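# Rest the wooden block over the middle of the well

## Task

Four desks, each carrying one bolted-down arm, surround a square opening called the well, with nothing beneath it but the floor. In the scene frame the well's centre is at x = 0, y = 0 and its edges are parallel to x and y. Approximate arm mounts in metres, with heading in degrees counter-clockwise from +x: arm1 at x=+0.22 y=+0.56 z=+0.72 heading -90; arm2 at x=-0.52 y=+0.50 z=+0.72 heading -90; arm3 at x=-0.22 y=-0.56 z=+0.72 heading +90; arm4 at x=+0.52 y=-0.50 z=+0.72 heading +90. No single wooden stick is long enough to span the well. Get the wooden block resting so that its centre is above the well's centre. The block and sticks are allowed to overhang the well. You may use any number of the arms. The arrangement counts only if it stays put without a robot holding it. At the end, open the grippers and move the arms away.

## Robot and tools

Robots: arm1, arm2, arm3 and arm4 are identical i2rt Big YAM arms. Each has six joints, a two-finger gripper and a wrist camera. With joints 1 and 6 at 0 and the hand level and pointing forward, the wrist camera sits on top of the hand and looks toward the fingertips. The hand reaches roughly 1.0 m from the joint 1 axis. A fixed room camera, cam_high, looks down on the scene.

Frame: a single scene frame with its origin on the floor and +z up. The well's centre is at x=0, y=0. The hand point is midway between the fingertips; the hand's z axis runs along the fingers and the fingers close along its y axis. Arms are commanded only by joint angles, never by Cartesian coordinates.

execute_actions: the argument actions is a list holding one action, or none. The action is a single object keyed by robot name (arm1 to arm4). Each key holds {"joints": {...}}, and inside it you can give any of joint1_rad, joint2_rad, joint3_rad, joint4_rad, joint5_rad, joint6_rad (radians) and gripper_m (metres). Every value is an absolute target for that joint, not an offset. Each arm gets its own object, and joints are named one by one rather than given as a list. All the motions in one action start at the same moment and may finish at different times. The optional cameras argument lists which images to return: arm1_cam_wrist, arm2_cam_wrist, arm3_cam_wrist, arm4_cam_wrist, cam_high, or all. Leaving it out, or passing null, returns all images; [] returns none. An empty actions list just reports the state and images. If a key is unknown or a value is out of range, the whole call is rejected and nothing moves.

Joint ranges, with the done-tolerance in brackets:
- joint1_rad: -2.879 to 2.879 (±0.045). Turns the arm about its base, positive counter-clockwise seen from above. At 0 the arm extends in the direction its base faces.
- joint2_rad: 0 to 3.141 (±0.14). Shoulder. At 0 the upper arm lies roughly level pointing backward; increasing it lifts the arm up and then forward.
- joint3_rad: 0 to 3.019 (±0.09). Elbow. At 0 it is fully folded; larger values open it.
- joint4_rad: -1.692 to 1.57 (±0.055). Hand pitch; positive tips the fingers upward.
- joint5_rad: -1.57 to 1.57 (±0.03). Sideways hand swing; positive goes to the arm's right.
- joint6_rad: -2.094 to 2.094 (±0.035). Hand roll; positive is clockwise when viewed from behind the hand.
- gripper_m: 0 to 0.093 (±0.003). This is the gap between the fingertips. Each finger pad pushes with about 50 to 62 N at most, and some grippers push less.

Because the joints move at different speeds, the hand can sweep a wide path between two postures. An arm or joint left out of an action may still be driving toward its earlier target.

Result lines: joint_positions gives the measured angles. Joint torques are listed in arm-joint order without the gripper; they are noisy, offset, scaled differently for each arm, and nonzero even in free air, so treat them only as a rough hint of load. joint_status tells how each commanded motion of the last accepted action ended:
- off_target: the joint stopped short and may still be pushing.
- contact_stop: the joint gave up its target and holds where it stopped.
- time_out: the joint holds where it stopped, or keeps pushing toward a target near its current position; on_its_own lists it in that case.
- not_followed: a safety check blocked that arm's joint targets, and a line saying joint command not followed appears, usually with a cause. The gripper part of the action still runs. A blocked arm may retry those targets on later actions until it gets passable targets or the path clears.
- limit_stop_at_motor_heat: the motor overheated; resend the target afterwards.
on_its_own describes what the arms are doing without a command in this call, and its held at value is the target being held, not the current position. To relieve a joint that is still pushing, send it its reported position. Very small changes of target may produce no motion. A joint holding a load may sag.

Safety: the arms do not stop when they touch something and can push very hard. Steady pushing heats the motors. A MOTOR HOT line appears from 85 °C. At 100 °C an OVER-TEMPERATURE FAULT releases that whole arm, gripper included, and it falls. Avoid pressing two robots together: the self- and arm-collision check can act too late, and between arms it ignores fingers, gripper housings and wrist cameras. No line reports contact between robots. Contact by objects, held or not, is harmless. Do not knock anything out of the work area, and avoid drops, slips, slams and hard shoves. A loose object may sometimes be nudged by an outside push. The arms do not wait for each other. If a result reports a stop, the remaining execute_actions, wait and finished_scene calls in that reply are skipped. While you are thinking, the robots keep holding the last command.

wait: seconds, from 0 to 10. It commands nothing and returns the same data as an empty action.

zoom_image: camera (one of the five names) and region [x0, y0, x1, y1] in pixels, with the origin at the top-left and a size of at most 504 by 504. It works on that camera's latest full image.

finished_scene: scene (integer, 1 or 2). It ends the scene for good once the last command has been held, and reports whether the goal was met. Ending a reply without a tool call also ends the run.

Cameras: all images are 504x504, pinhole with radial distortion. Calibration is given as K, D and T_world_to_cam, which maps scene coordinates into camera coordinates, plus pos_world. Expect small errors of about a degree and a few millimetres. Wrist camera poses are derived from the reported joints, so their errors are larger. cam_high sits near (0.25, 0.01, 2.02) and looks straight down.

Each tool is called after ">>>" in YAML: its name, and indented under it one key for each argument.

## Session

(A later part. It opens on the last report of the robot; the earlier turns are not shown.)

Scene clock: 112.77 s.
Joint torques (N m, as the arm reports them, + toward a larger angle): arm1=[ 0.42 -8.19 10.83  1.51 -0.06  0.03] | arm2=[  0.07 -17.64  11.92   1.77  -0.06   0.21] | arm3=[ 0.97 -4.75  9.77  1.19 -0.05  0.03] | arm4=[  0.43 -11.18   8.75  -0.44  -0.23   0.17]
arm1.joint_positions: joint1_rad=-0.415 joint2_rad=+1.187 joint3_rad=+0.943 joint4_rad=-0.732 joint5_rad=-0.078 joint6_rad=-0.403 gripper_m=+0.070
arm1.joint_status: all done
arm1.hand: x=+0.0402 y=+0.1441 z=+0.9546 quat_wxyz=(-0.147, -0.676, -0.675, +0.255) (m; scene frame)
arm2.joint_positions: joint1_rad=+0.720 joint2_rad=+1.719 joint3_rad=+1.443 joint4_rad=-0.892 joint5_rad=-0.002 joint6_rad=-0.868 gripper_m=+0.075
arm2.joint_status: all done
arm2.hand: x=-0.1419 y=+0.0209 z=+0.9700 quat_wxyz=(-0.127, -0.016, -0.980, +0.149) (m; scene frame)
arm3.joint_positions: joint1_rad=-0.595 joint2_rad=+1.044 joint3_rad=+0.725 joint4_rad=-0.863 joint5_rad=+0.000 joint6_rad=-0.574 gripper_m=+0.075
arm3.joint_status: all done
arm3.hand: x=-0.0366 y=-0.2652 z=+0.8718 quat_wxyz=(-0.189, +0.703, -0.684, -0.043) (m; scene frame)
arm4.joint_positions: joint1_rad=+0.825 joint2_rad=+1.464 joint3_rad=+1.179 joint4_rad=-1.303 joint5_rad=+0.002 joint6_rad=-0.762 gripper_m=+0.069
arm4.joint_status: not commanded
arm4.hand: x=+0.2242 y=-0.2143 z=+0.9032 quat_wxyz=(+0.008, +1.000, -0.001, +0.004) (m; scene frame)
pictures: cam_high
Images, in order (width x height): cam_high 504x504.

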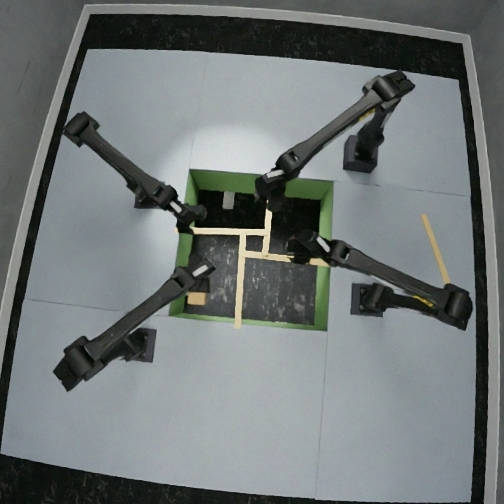

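>>> execute_actions:
  actions:
    - {"arm1": {"joints": {"joint1_rad": 0.7}}, "arm2": {"joints": {"joint1_rad": 0.094, "joint2_rad": 1.85, "joint3_rad": 1.45, "joint4_rad": 1.03, "joint5_rad": -1.425, "joint6_rad": 1.572, "gripper_m": 0.0}}, "arm3": {"joints": {"joint1_rad": -1.4, "joint2_rad": 0.85}}, "arm4": {"joints": {"joint2_rad": 1.95, "joint3_rad": 2.2, "joint4_rad": -1.685}}}
  cameras: ["cam_high"]

>>> execute_actions:
  actions:
    - {"arm2": {"joints": {"joint2_rad": 2.33, "joint3_rad": 1.30}}, "arm4": {"joints": {"joint2_rad": 2.34, "joint3_rad": 2.425, "joint4_rad": -1.61}}}
  cameras: ["cam_high", "arm2_cam_wrist", "arm4_cam_wrist"]

Scene clock: 116.47 s.
Joint torques (N m, as the arm reports them, + toward a larger angle): arm1=[-0.29 -8.6  10.9   1.49 -0.05  0.02] | arm2=[ -0.72 -22.48  11.34   2.18   0.31   0.09] | arm3=[ 0.29 -2.88 10.42  1.47 -0.04  0.04] | arm4=[  0.63 -18.04  10.52  -0.17  -0.16   0.19]
arm1.joint_positions: joint1_rad=+0.701 joint2_rad=+1.190 joint3_rad=+0.943 joint4_rad=-0.732 joint5_rad=-0.078 joint6_rad=-0.402 gripper_m=+0.070
arm1.joint_status: all done
arm1.hand: x=+0.5121 y=+0.2214 z=+0.9596 quat_wxyz=(-0.263, -0.215, -0.930, +0.144) (m; scene frame)
arm2.joint_positions: joint1_rad=+0.095 joint2_rad=+1.846 joint3_rad=+1.443 joint4_rad=+1.011 joint5_rad=-1.422 joint6_rad=+1.560 gripper_m=+0.001
arm2.joint_status: all done
arm2.hand: x=-0.3224 y=-0.1191 z=+1.1876 quat_wxyz=(-0.664, -0.338, -0.587, -0.316) (m; scene frame)
arm3.joint_positions: joint1_rad=-1.399 joint2_rad=+0.842 joint3_rad=+0.725 joint4_rad=-0.863 joint5_rad=+0.000 joint6_rad=-0.574 gripper_m=+0.075
arm3.joint_status: all done
arm3.hand: x=+0.1114 y=-0.4875 z=+0.9362 quat_wxyz=(-0.287, +0.370, -0.882, +0.051) (m; scene frame)
arm4.joint_positions: joint1_rad=+0.825 joint2_rad=+1.951 joint3_rad=+2.161 joint4_rad=-1.670 joint5_rad=+0.000 joint6_rad=-0.762 gripper_m=+0.069
arm4.joint_status: all done
arm4.hand: x=+0.0694 y=-0.0653 z=+1.0343 quat_wxyz=(-0.036, +0.998, -0.001, -0.043) (m; scene frame)
pictures: cam_high
Images, in order (width x height): cam_high 504x504.

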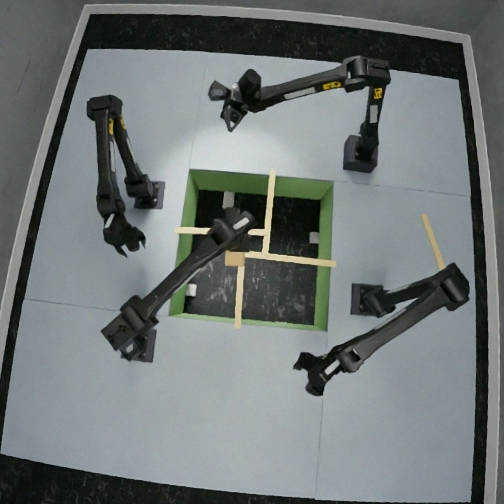

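Scene clock: 118.00 s.
Joint torques (N m, as the arm reports them, + toward a larger angle): arm1=[-0.35 -8.57 10.91  1.47 -0.05  0.02] | arm2=[ -0.36 -25.13   8.21   2.31  -0.15   0.09] | arm3=[ 0.23 -2.96 10.41  1.47 -0.05  0.03] | arm4=[  0.41 -23.81  10.31   0.49  -0.16   0.18]
arm1.joint_positions: joint1_rad=+0.701 joint2_rad=+1.190 joint3_rad=+0.943 joint4_rad=-0.732 joint5_rad=-0.078 joint6_rad=-0.402 gripper_m=+0.070
arm1.joint_status: not commanded
arm1.hand: x=+0.5121 y=+0.2214 z=+0.9596 quat_wxyz=(-0.263, -0.215, -0.930, +0.144) (m; scene frame)
arm2.joint_positions: joint1_rad=+0.095 joint2_rad=+2.342 joint3_rad=+1.282 joint4_rad=+1.021 joint5_rad=-1.423 joint6_rad=+1.564 gripper_m=+0.001
arm2.joint_status: all done
arm2.hand: x=-0.3230 y=-0.1124 z=+0.8213 quat_wxyz=(-0.513, -0.537, -0.465, -0.482) (m; scene frame)
arm3.joint_positions: joint1_rad=-1.399 joint2_rad=+0.842 joint3_rad=+0.725 joint4_rad=-0.863 joint5_rad=+0.000 joint6_rad=-0.574 gripper_m=+0.075
arm3.joint_status: not commanded
arm3.hand: x=+0.1114 y=-0.4875 z=+0.9362 quat_wxyz=(-0.287, +0.370, -0.882, +0.051) (m; scene frame)
arm4.joint_positions: joint1_rad=+0.825 joint2_rad=+2.360 joint3_rad=+2.389 joint4_rad=-1.620 joint5_rad=+0.000 joint6_rad=-0.762 gripper_m=+0.069
arm4.joint_status: all done
arm4.hand: x=+0.0042 y=-0.0048 z=+0.8562 quat_wxyz=(+0.010, +1.000, -0.001, +0.005) (m; scene frame)
pictures: arm2_cam_wrist, arm4_cam_wrist, cam_high
camera_calibration (this result's frames):
arm2_cam_wrist: T_world_to_cam=[[0.00227342, 0.041263, -0.999146, 0.827775], [-0.484522, 0.874079, 0.0349955, -0.0810938], [0.874776, 0.484029, 0.02198, 0.437422], [0, 0, 0, 1]] pos_world=[-0.42382, -0.174999, 0.820291]
arm4_cam_wrist: T_world_to_cam=[[-0.00204789, 0.999505, -0.0313846, 0.0348964], [0.814614, 0.0198706, 0.579663, -0.491293], [0.58, -0.0243793, -0.814252, 0.822112], [0, 0, 0, 1]] pos_world=[-0.0765388, -0.00507442, 0.955286]
Images, in order (width x height): arm2_cam_wrist 504x504, arm4_cam_wrist 504x504, cam_high 504x504.

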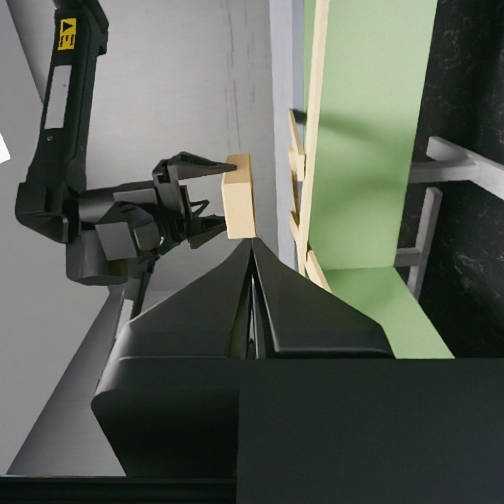

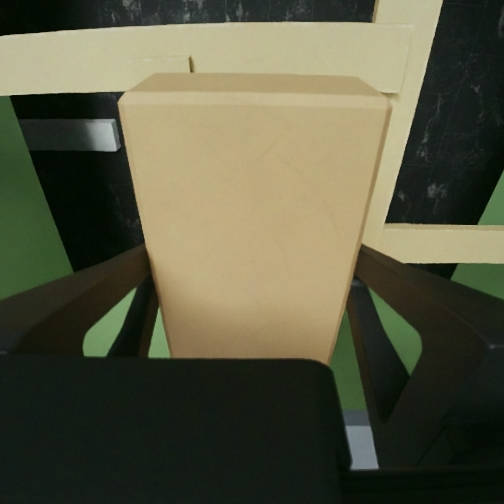

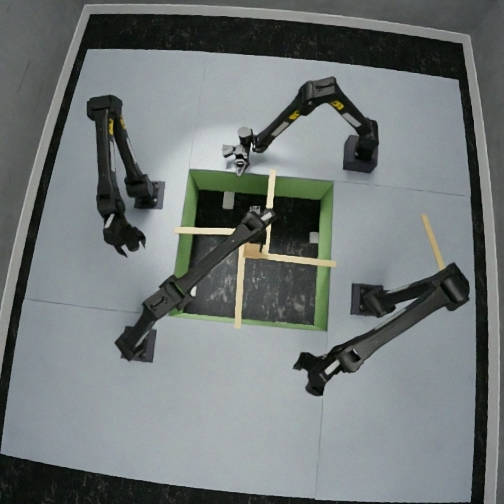

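>>> execute_actions:
  actions:
    - {"arm4": {"joints": {"joint2_rad": 2.385, "joint3_rad": 2.338, "joint4_rad": -1.475}}}
  cameras: ["cam_high", "arm2_cam_wrist", "arm4_cam_wrist"]

>>> zoom_image:
  camera: "arm2_cam_wrist"
  region: [200, 90, 360, 270]

Scene clock: 120.13 s.
Joint torques (N m, as the arm reports them, + toward a larger angle): arm1=[-0.3  -8.54 10.91  1.47 -0.05  0.02] | arm2=[ -0.38 -25.26   7.98   2.17  -0.17   0.07] | arm3=[ 0.28 -2.92 10.41  1.49 -0.04  0.04] | arm4=[  0.43 -23.15   8.58   0.87  -0.16   0.18]
arm1.joint_positions: joint1_rad=+0.701 joint2_rad=+1.190 joint3_rad=+0.943 joint4_rad=-0.732 joint5_rad=-0.078 joint6_rad=-0.402 gripper_m=+0.070
arm1.joint_status: not commanded
arm1.hand: x=+0.5121 y=+0.2214 z=+0.9596 quat_wxyz=(-0.263, -0.215, -0.930, +0.144) (m; scene frame)
arm2.joint_positions: joint1_rad=+0.095 joint2_rad=+2.342 joint3_rad=+1.282 joint4_rad=+1.021 joint5_rad=-1.423 joint6_rad=+1.564 gripper_m=+0.001
arm2.joint_status: not commanded
arm2.hand: x=-0.3230 y=-0.1124 z=+0.8213 quat_wxyz=(-0.513, -0.537, -0.465, -0.482) (m; scene frame)
arm3.joint_positions: joint1_rad=-1.399 joint2_rad=+0.842 joint3_rad=+0.725 joint4_rad=-0.863 joint5_rad=+0.000 joint6_rad=-0.574 gripper_m=+0.075
arm3.joint_status: not commanded
arm3.hand: x=+0.1114 y=-0.4875 z=+0.9362 quat_wxyz=(-0.287, +0.370, -0.882, +0.051) (m; scene frame)
arm4.joint_positions: joint1_rad=+0.825 joint2_rad=+2.391 joint3_rad=+2.325 joint4_rad=-1.492 joint5_rad=+0.000 joint6_rad=-0.762 gripper_m=+0.069
arm4.joint_status: all done
arm4.hand: x=-0.0063 y=+0.0047 z=+0.8100 quat_wxyz=(-0.002, +1.000, -0.001, -0.007) (m; scene frame)
pictures: arm2_cam_wrist, arm4_cam_wrist, cam_high
camera_calibration (this result's frames):
arm2_cam_wrist: T_world_to_cam=[[0.00227342, 0.041263, -0.999146, 0.827775], [-0.484522, 0.874079, 0.0349955, -0.0810938], [0.874776, 0.484029, 0.02198, 0.437422], [0, 0, 0, 1]] pos_world=[-0.42382, -0.174999, 0.820291]
arm4_cam_wrist: T_world_to_cam=[[-0.00226334, 0.999964, -0.00813799, 0.00505761], [0.828445, 0.00643282, 0.560033, -0.440103], [0.560065, -0.00547434, -0.82843, 0.802097], [0, 0, 0, 1]] pos_world=[-0.0846144, 0.00216462, 0.910995]
Images, in order (width x height): arm2_cam_wrist 504x504, arm4_cam_wrist 504x504, cam_high 504x504.

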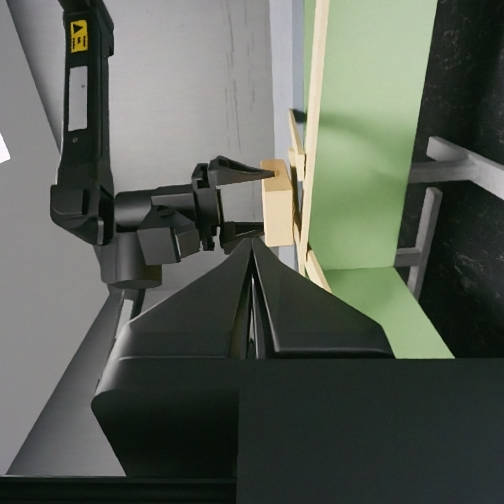

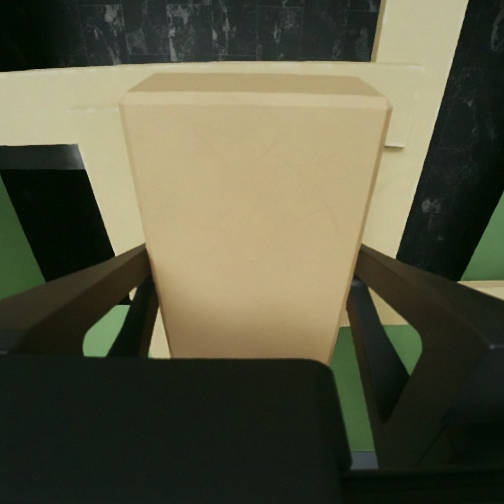

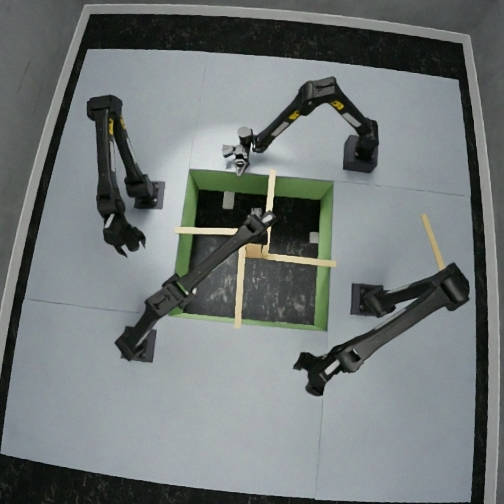

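Region (200, 90, 360, 270) of arm2_cam_wrist's 504x504 image, scaled by 2.800, with more detail than that image has.

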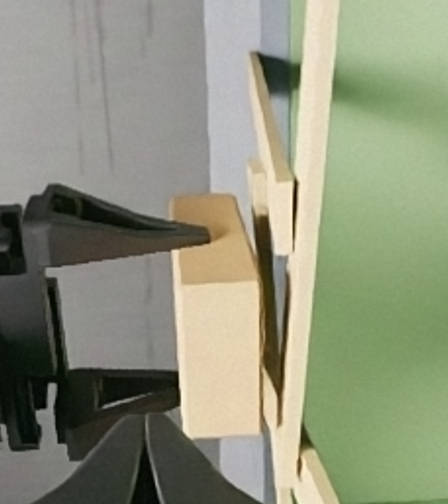

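>>> execute_actions:
  actions:
    - {"arm4": {"joints": {"joint1_rad": 0.838, "joint2_rad": 2.405, "joint4_rad": -1.462}}}
  cameras: ["arm2_cam_wrist", "arm4_cam_wrist"]

>>> zoom_image:
  camera: "arm2_cam_wrist"
  region: [200, 90, 360, 270]

Scene clock: 121.50 s.
Joint torques (N m, as the arm reports them, + toward a larger angle): arm1=[-0.29 -8.56 10.91  1.48 -0.05  0.02] | arm2=[ -0.82 -25.23   8.11   2.15  -0.19   0.04] | arm3=[ 0.29 -2.92 10.41  1.48 -0.05  0.04] | arm4=[  0.53 -21.96   8.57   0.84  -0.16   0.18]
arm1.joint_positions: joint1_rad=+0.701 joint2_rad=+1.190 joint3_rad=+0.943 joint4_rad=-0.732 joint5_rad=-0.078 joint6_rad=-0.402 gripper_m=+0.070
arm1.joint_status: not commanded
arm1.hand: x=+0.5121 y=+0.2214 z=+0.9596 quat_wxyz=(-0.263, -0.215, -0.930, +0.144) (m; scene frame)
arm2.joint_positions: joint1_rad=+0.095 joint2_rad=+2.342 joint3_rad=+1.282 joint4_rad=+1.021 joint5_rad=-1.423 joint6_rad=+1.564 gripper_m=+0.001
arm2.joint_status: not commanded
arm2.hand: x=-0.3230 y=-0.1124 z=+0.8213 quat_wxyz=(-0.513, -0.537, -0.465, -0.482) (m; scene frame)
arm3.joint_positions: joint1_rad=-1.399 joint2_rad=+0.842 joint3_rad=+0.725 joint4_rad=-0.863 joint5_rad=+0.000 joint6_rad=-0.574 gripper_m=+0.075
arm3.joint_status: not commanded
arm3.hand: x=+0.1114 y=-0.4875 z=+0.9362 quat_wxyz=(-0.287, +0.370, -0.882, +0.051) (m; scene frame)
arm4.joint_positions: joint1_rad=+0.832 joint2_rad=+2.396 joint3_rad=+2.325 joint4_rad=-1.478 joint5_rad=+0.000 joint6_rad=-0.762 gripper_m=+0.069
arm4.joint_status: all done
arm4.hand: x=-0.0124 y=+0.0028 z=+0.8066 quat_wxyz=(-0.005, +1.000, +0.003, -0.010) (m; scene frame)
pictures: arm2_cam_wrist, arm4_cam_wrist
camera_calibration (this result's frames):
arm2_cam_wrist: T_world_to_cam=[[0.00227342, 0.041263, -0.999146, 0.827775], [-0.484522, 0.874079, 0.0349955, -0.0810938], [0.874776, 0.484029, 0.02198, 0.437422], [0, 0, 0, 1]] pos_world=[-0.42382, -0.174999, 0.820291]
arm4_cam_wrist: T_world_to_cam=[[-0.00985583, 0.999949, -0.00201745, 0.00194096], [0.831957, 0.0093193, 0.554762, -0.428855], [0.554753, 0.00378921, -0.832007, 0.805454], [0, 0, 0, 1]] pos_world=[-0.0900201, -0.000996265, 0.908059]
Images, in order (width x height): arm2_cam_wrist 504x504, arm4_cam_wrist 504x504.

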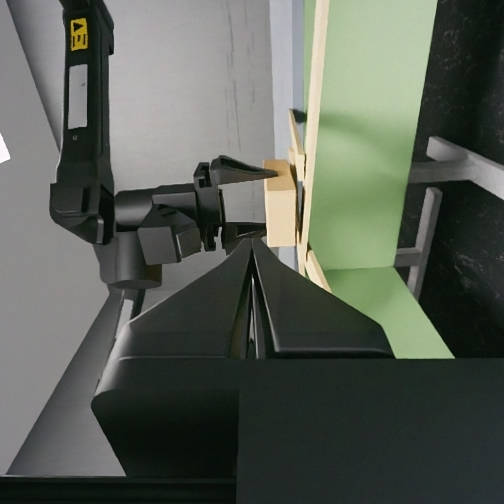

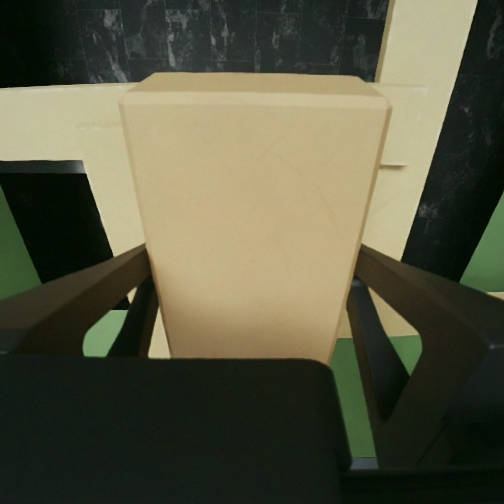

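Region (200, 90, 360, 270) of arm2_cam_wrist's 504x504 image, scaled by 2.800, with more detail than that image has.

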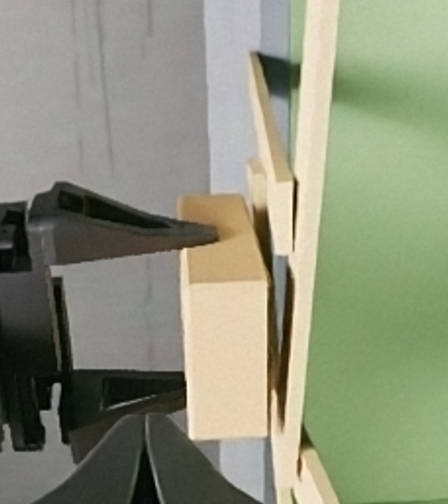

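>>> execute_actions:
  actions:
    - {"arm4": {"joints": {"joint2_rad": 2.412}}}
  cameras: ["arm2_cam_wrist"]

>>> zoom_image:
  camera: "arm2_cam_wrist"
  region: [200, 90, 360, 270]

Scene clock: 122.33 s.
Joint torques (N m, as the arm reports them, + toward a larger angle): arm1=[-0.28 -8.56 10.91  1.48 -0.05  0.02] | arm2=[ -1.02 -25.03   8.07   2.22  -0.09   0.03] | arm3=[ 0.26 -2.91 10.43  1.45 -0.04  0.04] | arm4=[  0.57 -21.86   8.54   0.96  -0.16   0.18]
arm1.joint_positions: joint1_rad=+0.701 joint2_rad=+1.190 joint3_rad=+0.943 joint4_rad=-0.732 joint5_rad=-0.078 joint6_rad=-0.402 gripper_m=+0.070
arm1.joint_status: not commanded
arm1.hand: x=+0.5121 y=+0.2214 z=+0.9596 quat_wxyz=(-0.263, -0.215, -0.930, +0.144) (m; scene frame)
arm2.joint_positions: joint1_rad=+0.095 joint2_rad=+2.342 joint3_rad=+1.282 joint4_rad=+1.021 joint5_rad=-1.423 joint6_rad=+1.564 gripper_m=+0.001
arm2.joint_status: not commanded
arm2.hand: x=-0.3230 y=-0.1124 z=+0.8213 quat_wxyz=(-0.513, -0.537, -0.465, -0.482) (m; scene frame)
arm3.joint_positions: joint1_rad=-1.399 joint2_rad=+0.842 joint3_rad=+0.725 joint4_rad=-0.863 joint5_rad=+0.000 joint6_rad=-0.574 gripper_m=+0.075
arm3.joint_status: not commanded
arm3.hand: x=+0.1114 y=-0.4875 z=+0.9362 quat_wxyz=(-0.287, +0.370, -0.882, +0.051) (m; scene frame)
arm4.joint_positions: joint1_rad=+0.832 joint2_rad=+2.402 joint3_rad=+2.325 joint4_rad=-1.478 joint5_rad=+0.000 joint6_rad=-0.762 gripper_m=+0.069
arm4.joint_status: all done
arm4.hand: x=-0.0121 y=+0.0024 z=+0.8023 quat_wxyz=(-0.003, +1.000, +0.003, -0.008) (m; scene frame)
pictures: arm2_cam_wrist
camera_calibration (this result's frames):
arm2_cam_wrist: T_world_to_cam=[[0.00227342, 0.041263, -0.999146, 0.827775], [-0.484522, 0.874079, 0.0349955, -0.0810938], [0.874776, 0.484029, 0.02198, 0.437422], [0, 0, 0, 1]] pos_world=[-0.42382, -0.174999, 0.820291]
Images, in order (width x height): arm2_cam_wrist 504x504.

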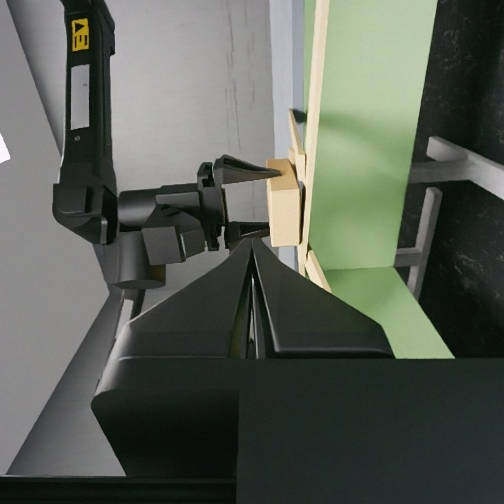

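Region (200, 90, 360, 270) of arm2_cam_wrist's 504x504 image, scaled by 2.800, with more detail than that image has.

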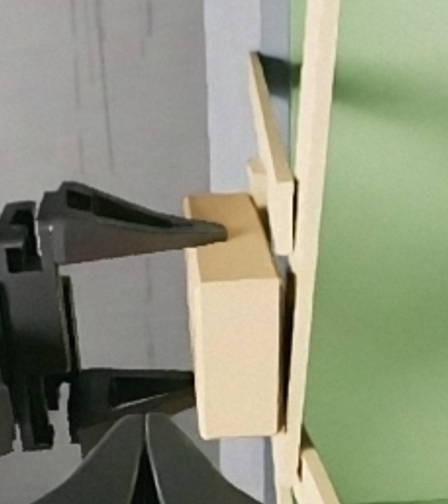

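>>> execute_actions:
  actions:
    - {"arm4": {"joints": {"joint2_rad": 2.416}}}
  cameras: []

>>> execute_actions:
  actions:
    - {"arm4": {"joints": {"gripper_m": 0.09}}}
  cameras: ["arm2_cam_wrist", "arm4_cam_wrist", "cam_high"]

>>> zoom_image:
  camera: "arm2_cam_wrist"
  region: [200, 90, 360, 270]

Scene clock: 122.90 s.
Joint torques (N m, as the arm reports them, + toward a larger angle): arm1=[-0.29 -8.6  10.9   1.47 -0.05  0.02] | arm2=[ -0.29 -25.38   8.26   2.24  -0.16   0.05] | arm3=[ 0.26 -2.96 10.41  1.47 -0.05  0.04] | arm4=[  0.47 -21.5    8.58   0.78  -0.16   0.18]
arm1.joint_positions: joint1_rad=+0.701 joint2_rad=+1.190 joint3_rad=+0.943 joint4_rad=-0.732 joint5_rad=-0.078 joint6_rad=-0.402 gripper_m=+0.070
arm1.joint_status: not commanded
arm1.hand: x=+0.5121 y=+0.2214 z=+0.9596 quat_wxyz=(-0.263, -0.215, -0.930, +0.144) (m; scene frame)
arm2.joint_positions: joint1_rad=+0.095 joint2_rad=+2.342 joint3_rad=+1.282 joint4_rad=+1.021 joint5_rad=-1.423 joint6_rad=+1.564 gripper_m=+0.001
arm2.joint_status: not commanded
arm2.hand: x=-0.3230 y=-0.1124 z=+0.8213 quat_wxyz=(-0.513, -0.537, -0.465, -0.482) (m; scene frame)
arm3.joint_positions: joint1_rad=-1.399 joint2_rad=+0.842 joint3_rad=+0.725 joint4_rad=-0.863 joint5_rad=+0.000 joint6_rad=-0.574 gripper_m=+0.075
arm3.joint_status: not commanded
arm3.hand: x=+0.1114 y=-0.4875 z=+0.9362 quat_wxyz=(-0.287, +0.370, -0.882, +0.051) (m; scene frame)
arm4.joint_positions: joint1_rad=+0.832 joint2_rad=+2.402 joint3_rad=+2.325 joint4_rad=-1.478 joint5_rad=+0.000 joint6_rad=-0.762 gripper_m=+0.069
arm4.joint_status: all done
arm4.hand: x=-0.0121 y=+0.0024 z=+0.8023 quat_wxyz=(-0.003, +1.000, +0.003, -0.008) (m; scene frame)
pictures: none
No camera images: the call's "cameras" was empty. Leave "cameras" out to get every camera's image.

Scene clock: 123.47 s.
Joint torques (N m, as the arm reports them, + toward a larger angle): arm1=[-0.31 -8.55 10.91  1.48 -0.05  0.02] | arm2=[ -0.02 -24.72   8.22   2.01  -0.11   0.04] | arm3=[ 0.24 -2.99 10.42  1.48 -0.05  0.04] | arm4=[  0.48 -21.29   8.6    0.81  -0.16   0.18]
arm1.joint_positions: joint1_rad=+0.701 joint2_rad=+1.190 joint3_rad=+0.943 joint4_rad=-0.732 joint5_rad=-0.078 joint6_rad=-0.402 gripper_m=+0.070
arm1.joint_status: not commanded
arm1.hand: x=+0.5121 y=+0.2214 z=+0.9596 quat_wxyz=(-0.263, -0.215, -0.930, +0.144) (m; scene frame)
arm2.joint_positions: joint1_rad=+0.095 joint2_rad=+2.342 joint3_rad=+1.282 joint4_rad=+1.021 joint5_rad=-1.423 joint6_rad=+1.564 gripper_m=+0.001
arm2.joint_status: not commanded
arm2.hand: x=-0.3230 y=-0.1124 z=+0.8213 quat_wxyz=(-0.513, -0.537, -0.465, -0.482) (m; scene frame)
arm3.joint_positions: joint1_rad=-1.399 joint2_rad=+0.842 joint3_rad=+0.725 joint4_rad=-0.863 joint5_rad=+0.000 joint6_rad=-0.574 gripper_m=+0.075
arm3.joint_status: not commanded
arm3.hand: x=+0.1114 y=-0.4875 z=+0.9362 quat_wxyz=(-0.287, +0.370, -0.882, +0.051) (m; scene frame)
arm4.joint_positions: joint1_rad=+0.832 joint2_rad=+2.402 joint3_rad=+2.325 joint4_rad=-1.478 joint5_rad=+0.000 joint6_rad=-0.761 gripper_m=+0.090
arm4.joint_status: all done
arm4.hand: x=-0.0121 y=+0.0024 z=+0.8023 quat_wxyz=(-0.003, +1.000, +0.003, -0.008) (m; scene frame)
pictures: arm2_cam_wrist, arm4_cam_wrist, cam_high
camera_calibration (this result's frames):
arm2_cam_wrist: T_world_to_cam=[[0.00227342, 0.041263, -0.999146, 0.827775], [-0.484522, 0.874079, 0.0349955, -0.0810938], [0.874776, 0.484029, 0.02198, 0.437422], [0, 0, 0, 1]] pos_world=[-0.42382, -0.174999, 0.820291]
arm4_cam_wrist: T_world_to_cam=[[-0.0095041, 0.999935, -0.00625144, 0.00564539], [0.829489, 0.0113751, 0.558408, -0.429639], [0.558443, 0.000121664, -0.829543, 0.799771], [0, 0, 0, 1]] pos_world=[-0.0901923, -0.000855133, 0.903394]
Images, in order (width x height): arm2_cam_wrist 504x504, arm4_cam_wrist 504x504, cam_high 504x504.

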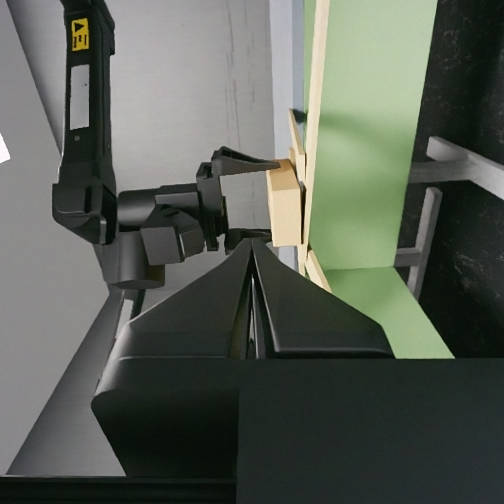

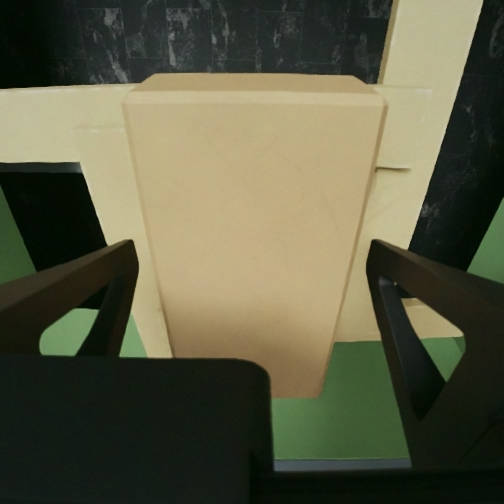

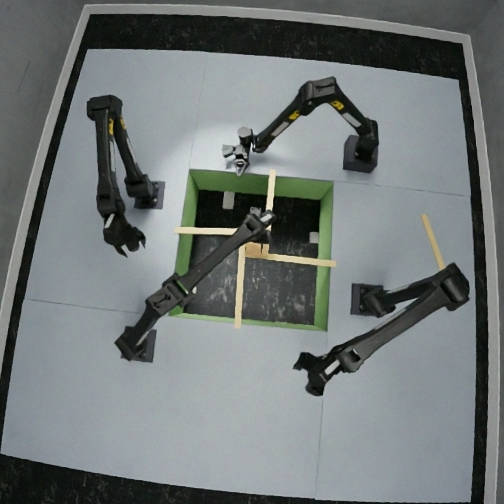

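Region (200, 90, 360, 270) of arm2_cam_wrist's 504x504 image, scaled by 2.800, with more detail than that image has.

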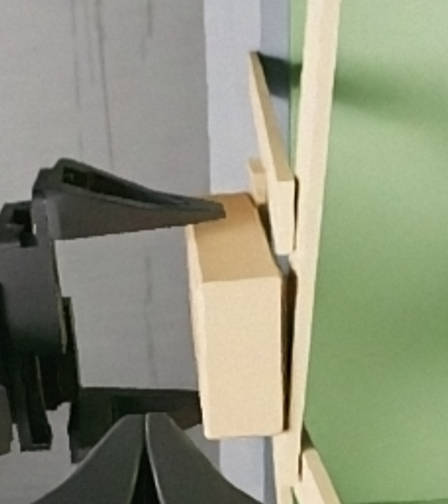

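The block is resting on the frame. Lifting arm4 and arm2 clear.

>>> execute_actions:
  actions:
    - {"arm4": {"joints": {"joint2_rad": 1.9}}, "arm2": {"joints": {"joint2_rad": 1.85}}}
  cameras: ["cam_high", "arm4_cam_wrist"]

>>> zoom_image:
  camera: "cam_high"
  region: [165, 165, 345, 335]

Scene clock: 125.43 s.
Joint torques (N m, as the arm reports them, + toward a larger angle): arm1=[-0.28 -8.58 10.9   1.47 -0.05  0.02] | arm2=[ -0.59 -17.98  10.77   1.8    0.31   0.06] | arm3=[ 0.31 -2.92 10.41  1.47 -0.05  0.03] | arm4=[  0.43 -17.5    8.59   1.49  -0.15   0.21]
arm1.joint_positions: joint1_rad=+0.701 joint2_rad=+1.190 joint3_rad=+0.943 joint4_rad=-0.732 joint5_rad=-0.078 joint6_rad=-0.402 gripper_m=+0.070
arm1.joint_status: not commanded
arm1.hand: x=+0.5121 y=+0.2214 z=+0.9596 quat_wxyz=(-0.263, -0.215, -0.930, +0.144) (m; scene frame)
arm2.joint_positions: joint1_rad=+0.095 joint2_rad=+1.817 joint3_rad=+1.293 joint4_rad=+1.022 joint5_rad=-1.423 joint6_rad=+1.564 gripper_m=+0.001
arm2.joint_status: all done
arm2.hand: x=-0.3235 y=-0.0934 z=+1.1418 quat_wxyz=(-0.642, -0.376, -0.570, -0.348) (m; scene frame)
arm3.joint_positions: joint1_rad=-1.399 joint2_rad=+0.842 joint3_rad=+0.725 joint4_rad=-0.863 joint5_rad=+0.000 joint6_rad=-0.574 gripper_m=+0.075
arm3.joint_status: not commanded
arm3.hand: x=+0.1114 y=-0.4875 z=+0.9362 quat_wxyz=(-0.287, +0.370, -0.882, +0.051) (m; scene frame)
arm4.joint_positions: joint1_rad=+0.832 joint2_rad=+1.905 joint3_rad=+2.327 joint4_rad=-1.475 joint5_rad=+0.000 joint6_rad=-0.761 gripper_m=+0.090
arm4.joint_status: all done
arm4.hand: x=+0.0272 y=-0.0308 z=+1.1507 quat_wxyz=(-0.174, +0.967, +0.002, -0.189) (m; scene frame)
pictures: arm4_cam_wrist, cam_high
camera_calibration (this result's frames):
arm4_cam_wrist: T_world_to_cam=[[0.0544787, 0.943294, 0.327458, -0.346015], [0.971342, -0.126051, 0.201509, -0.253885], [0.231359, 0.307096, -0.923128, 1.19292], [0, 0, 0, 1]] pos_world=[-0.0105329, -0.0719491, 1.26568]
Images, in order (width x height): arm4_cam_wrist 504x504, cam_high 504x504.

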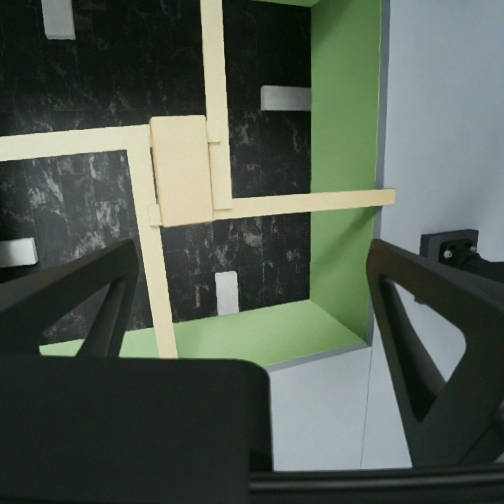

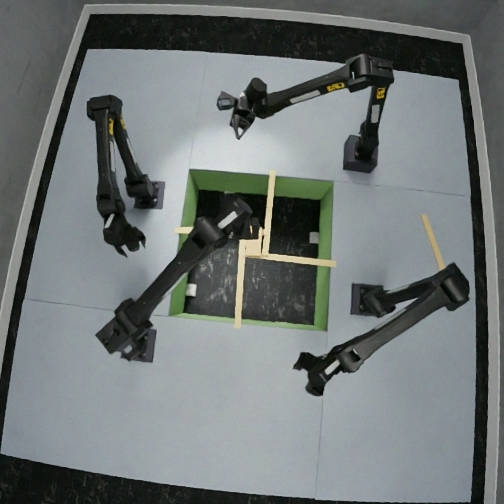

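Region (165, 165, 345, 335) of cam_high's 504x504 image, scaled by 2.800, with more detail than that image has.

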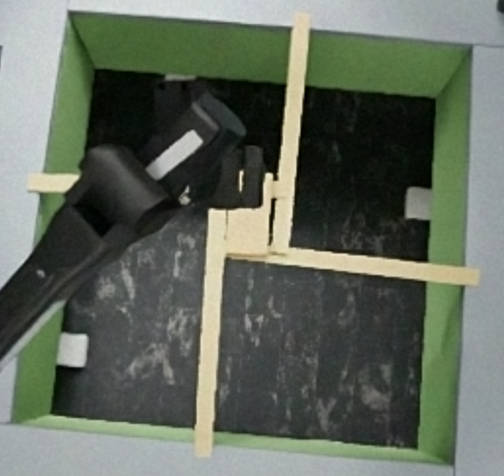

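>>> finished_scene:
  scene: 1

The scene is finished: the task was done.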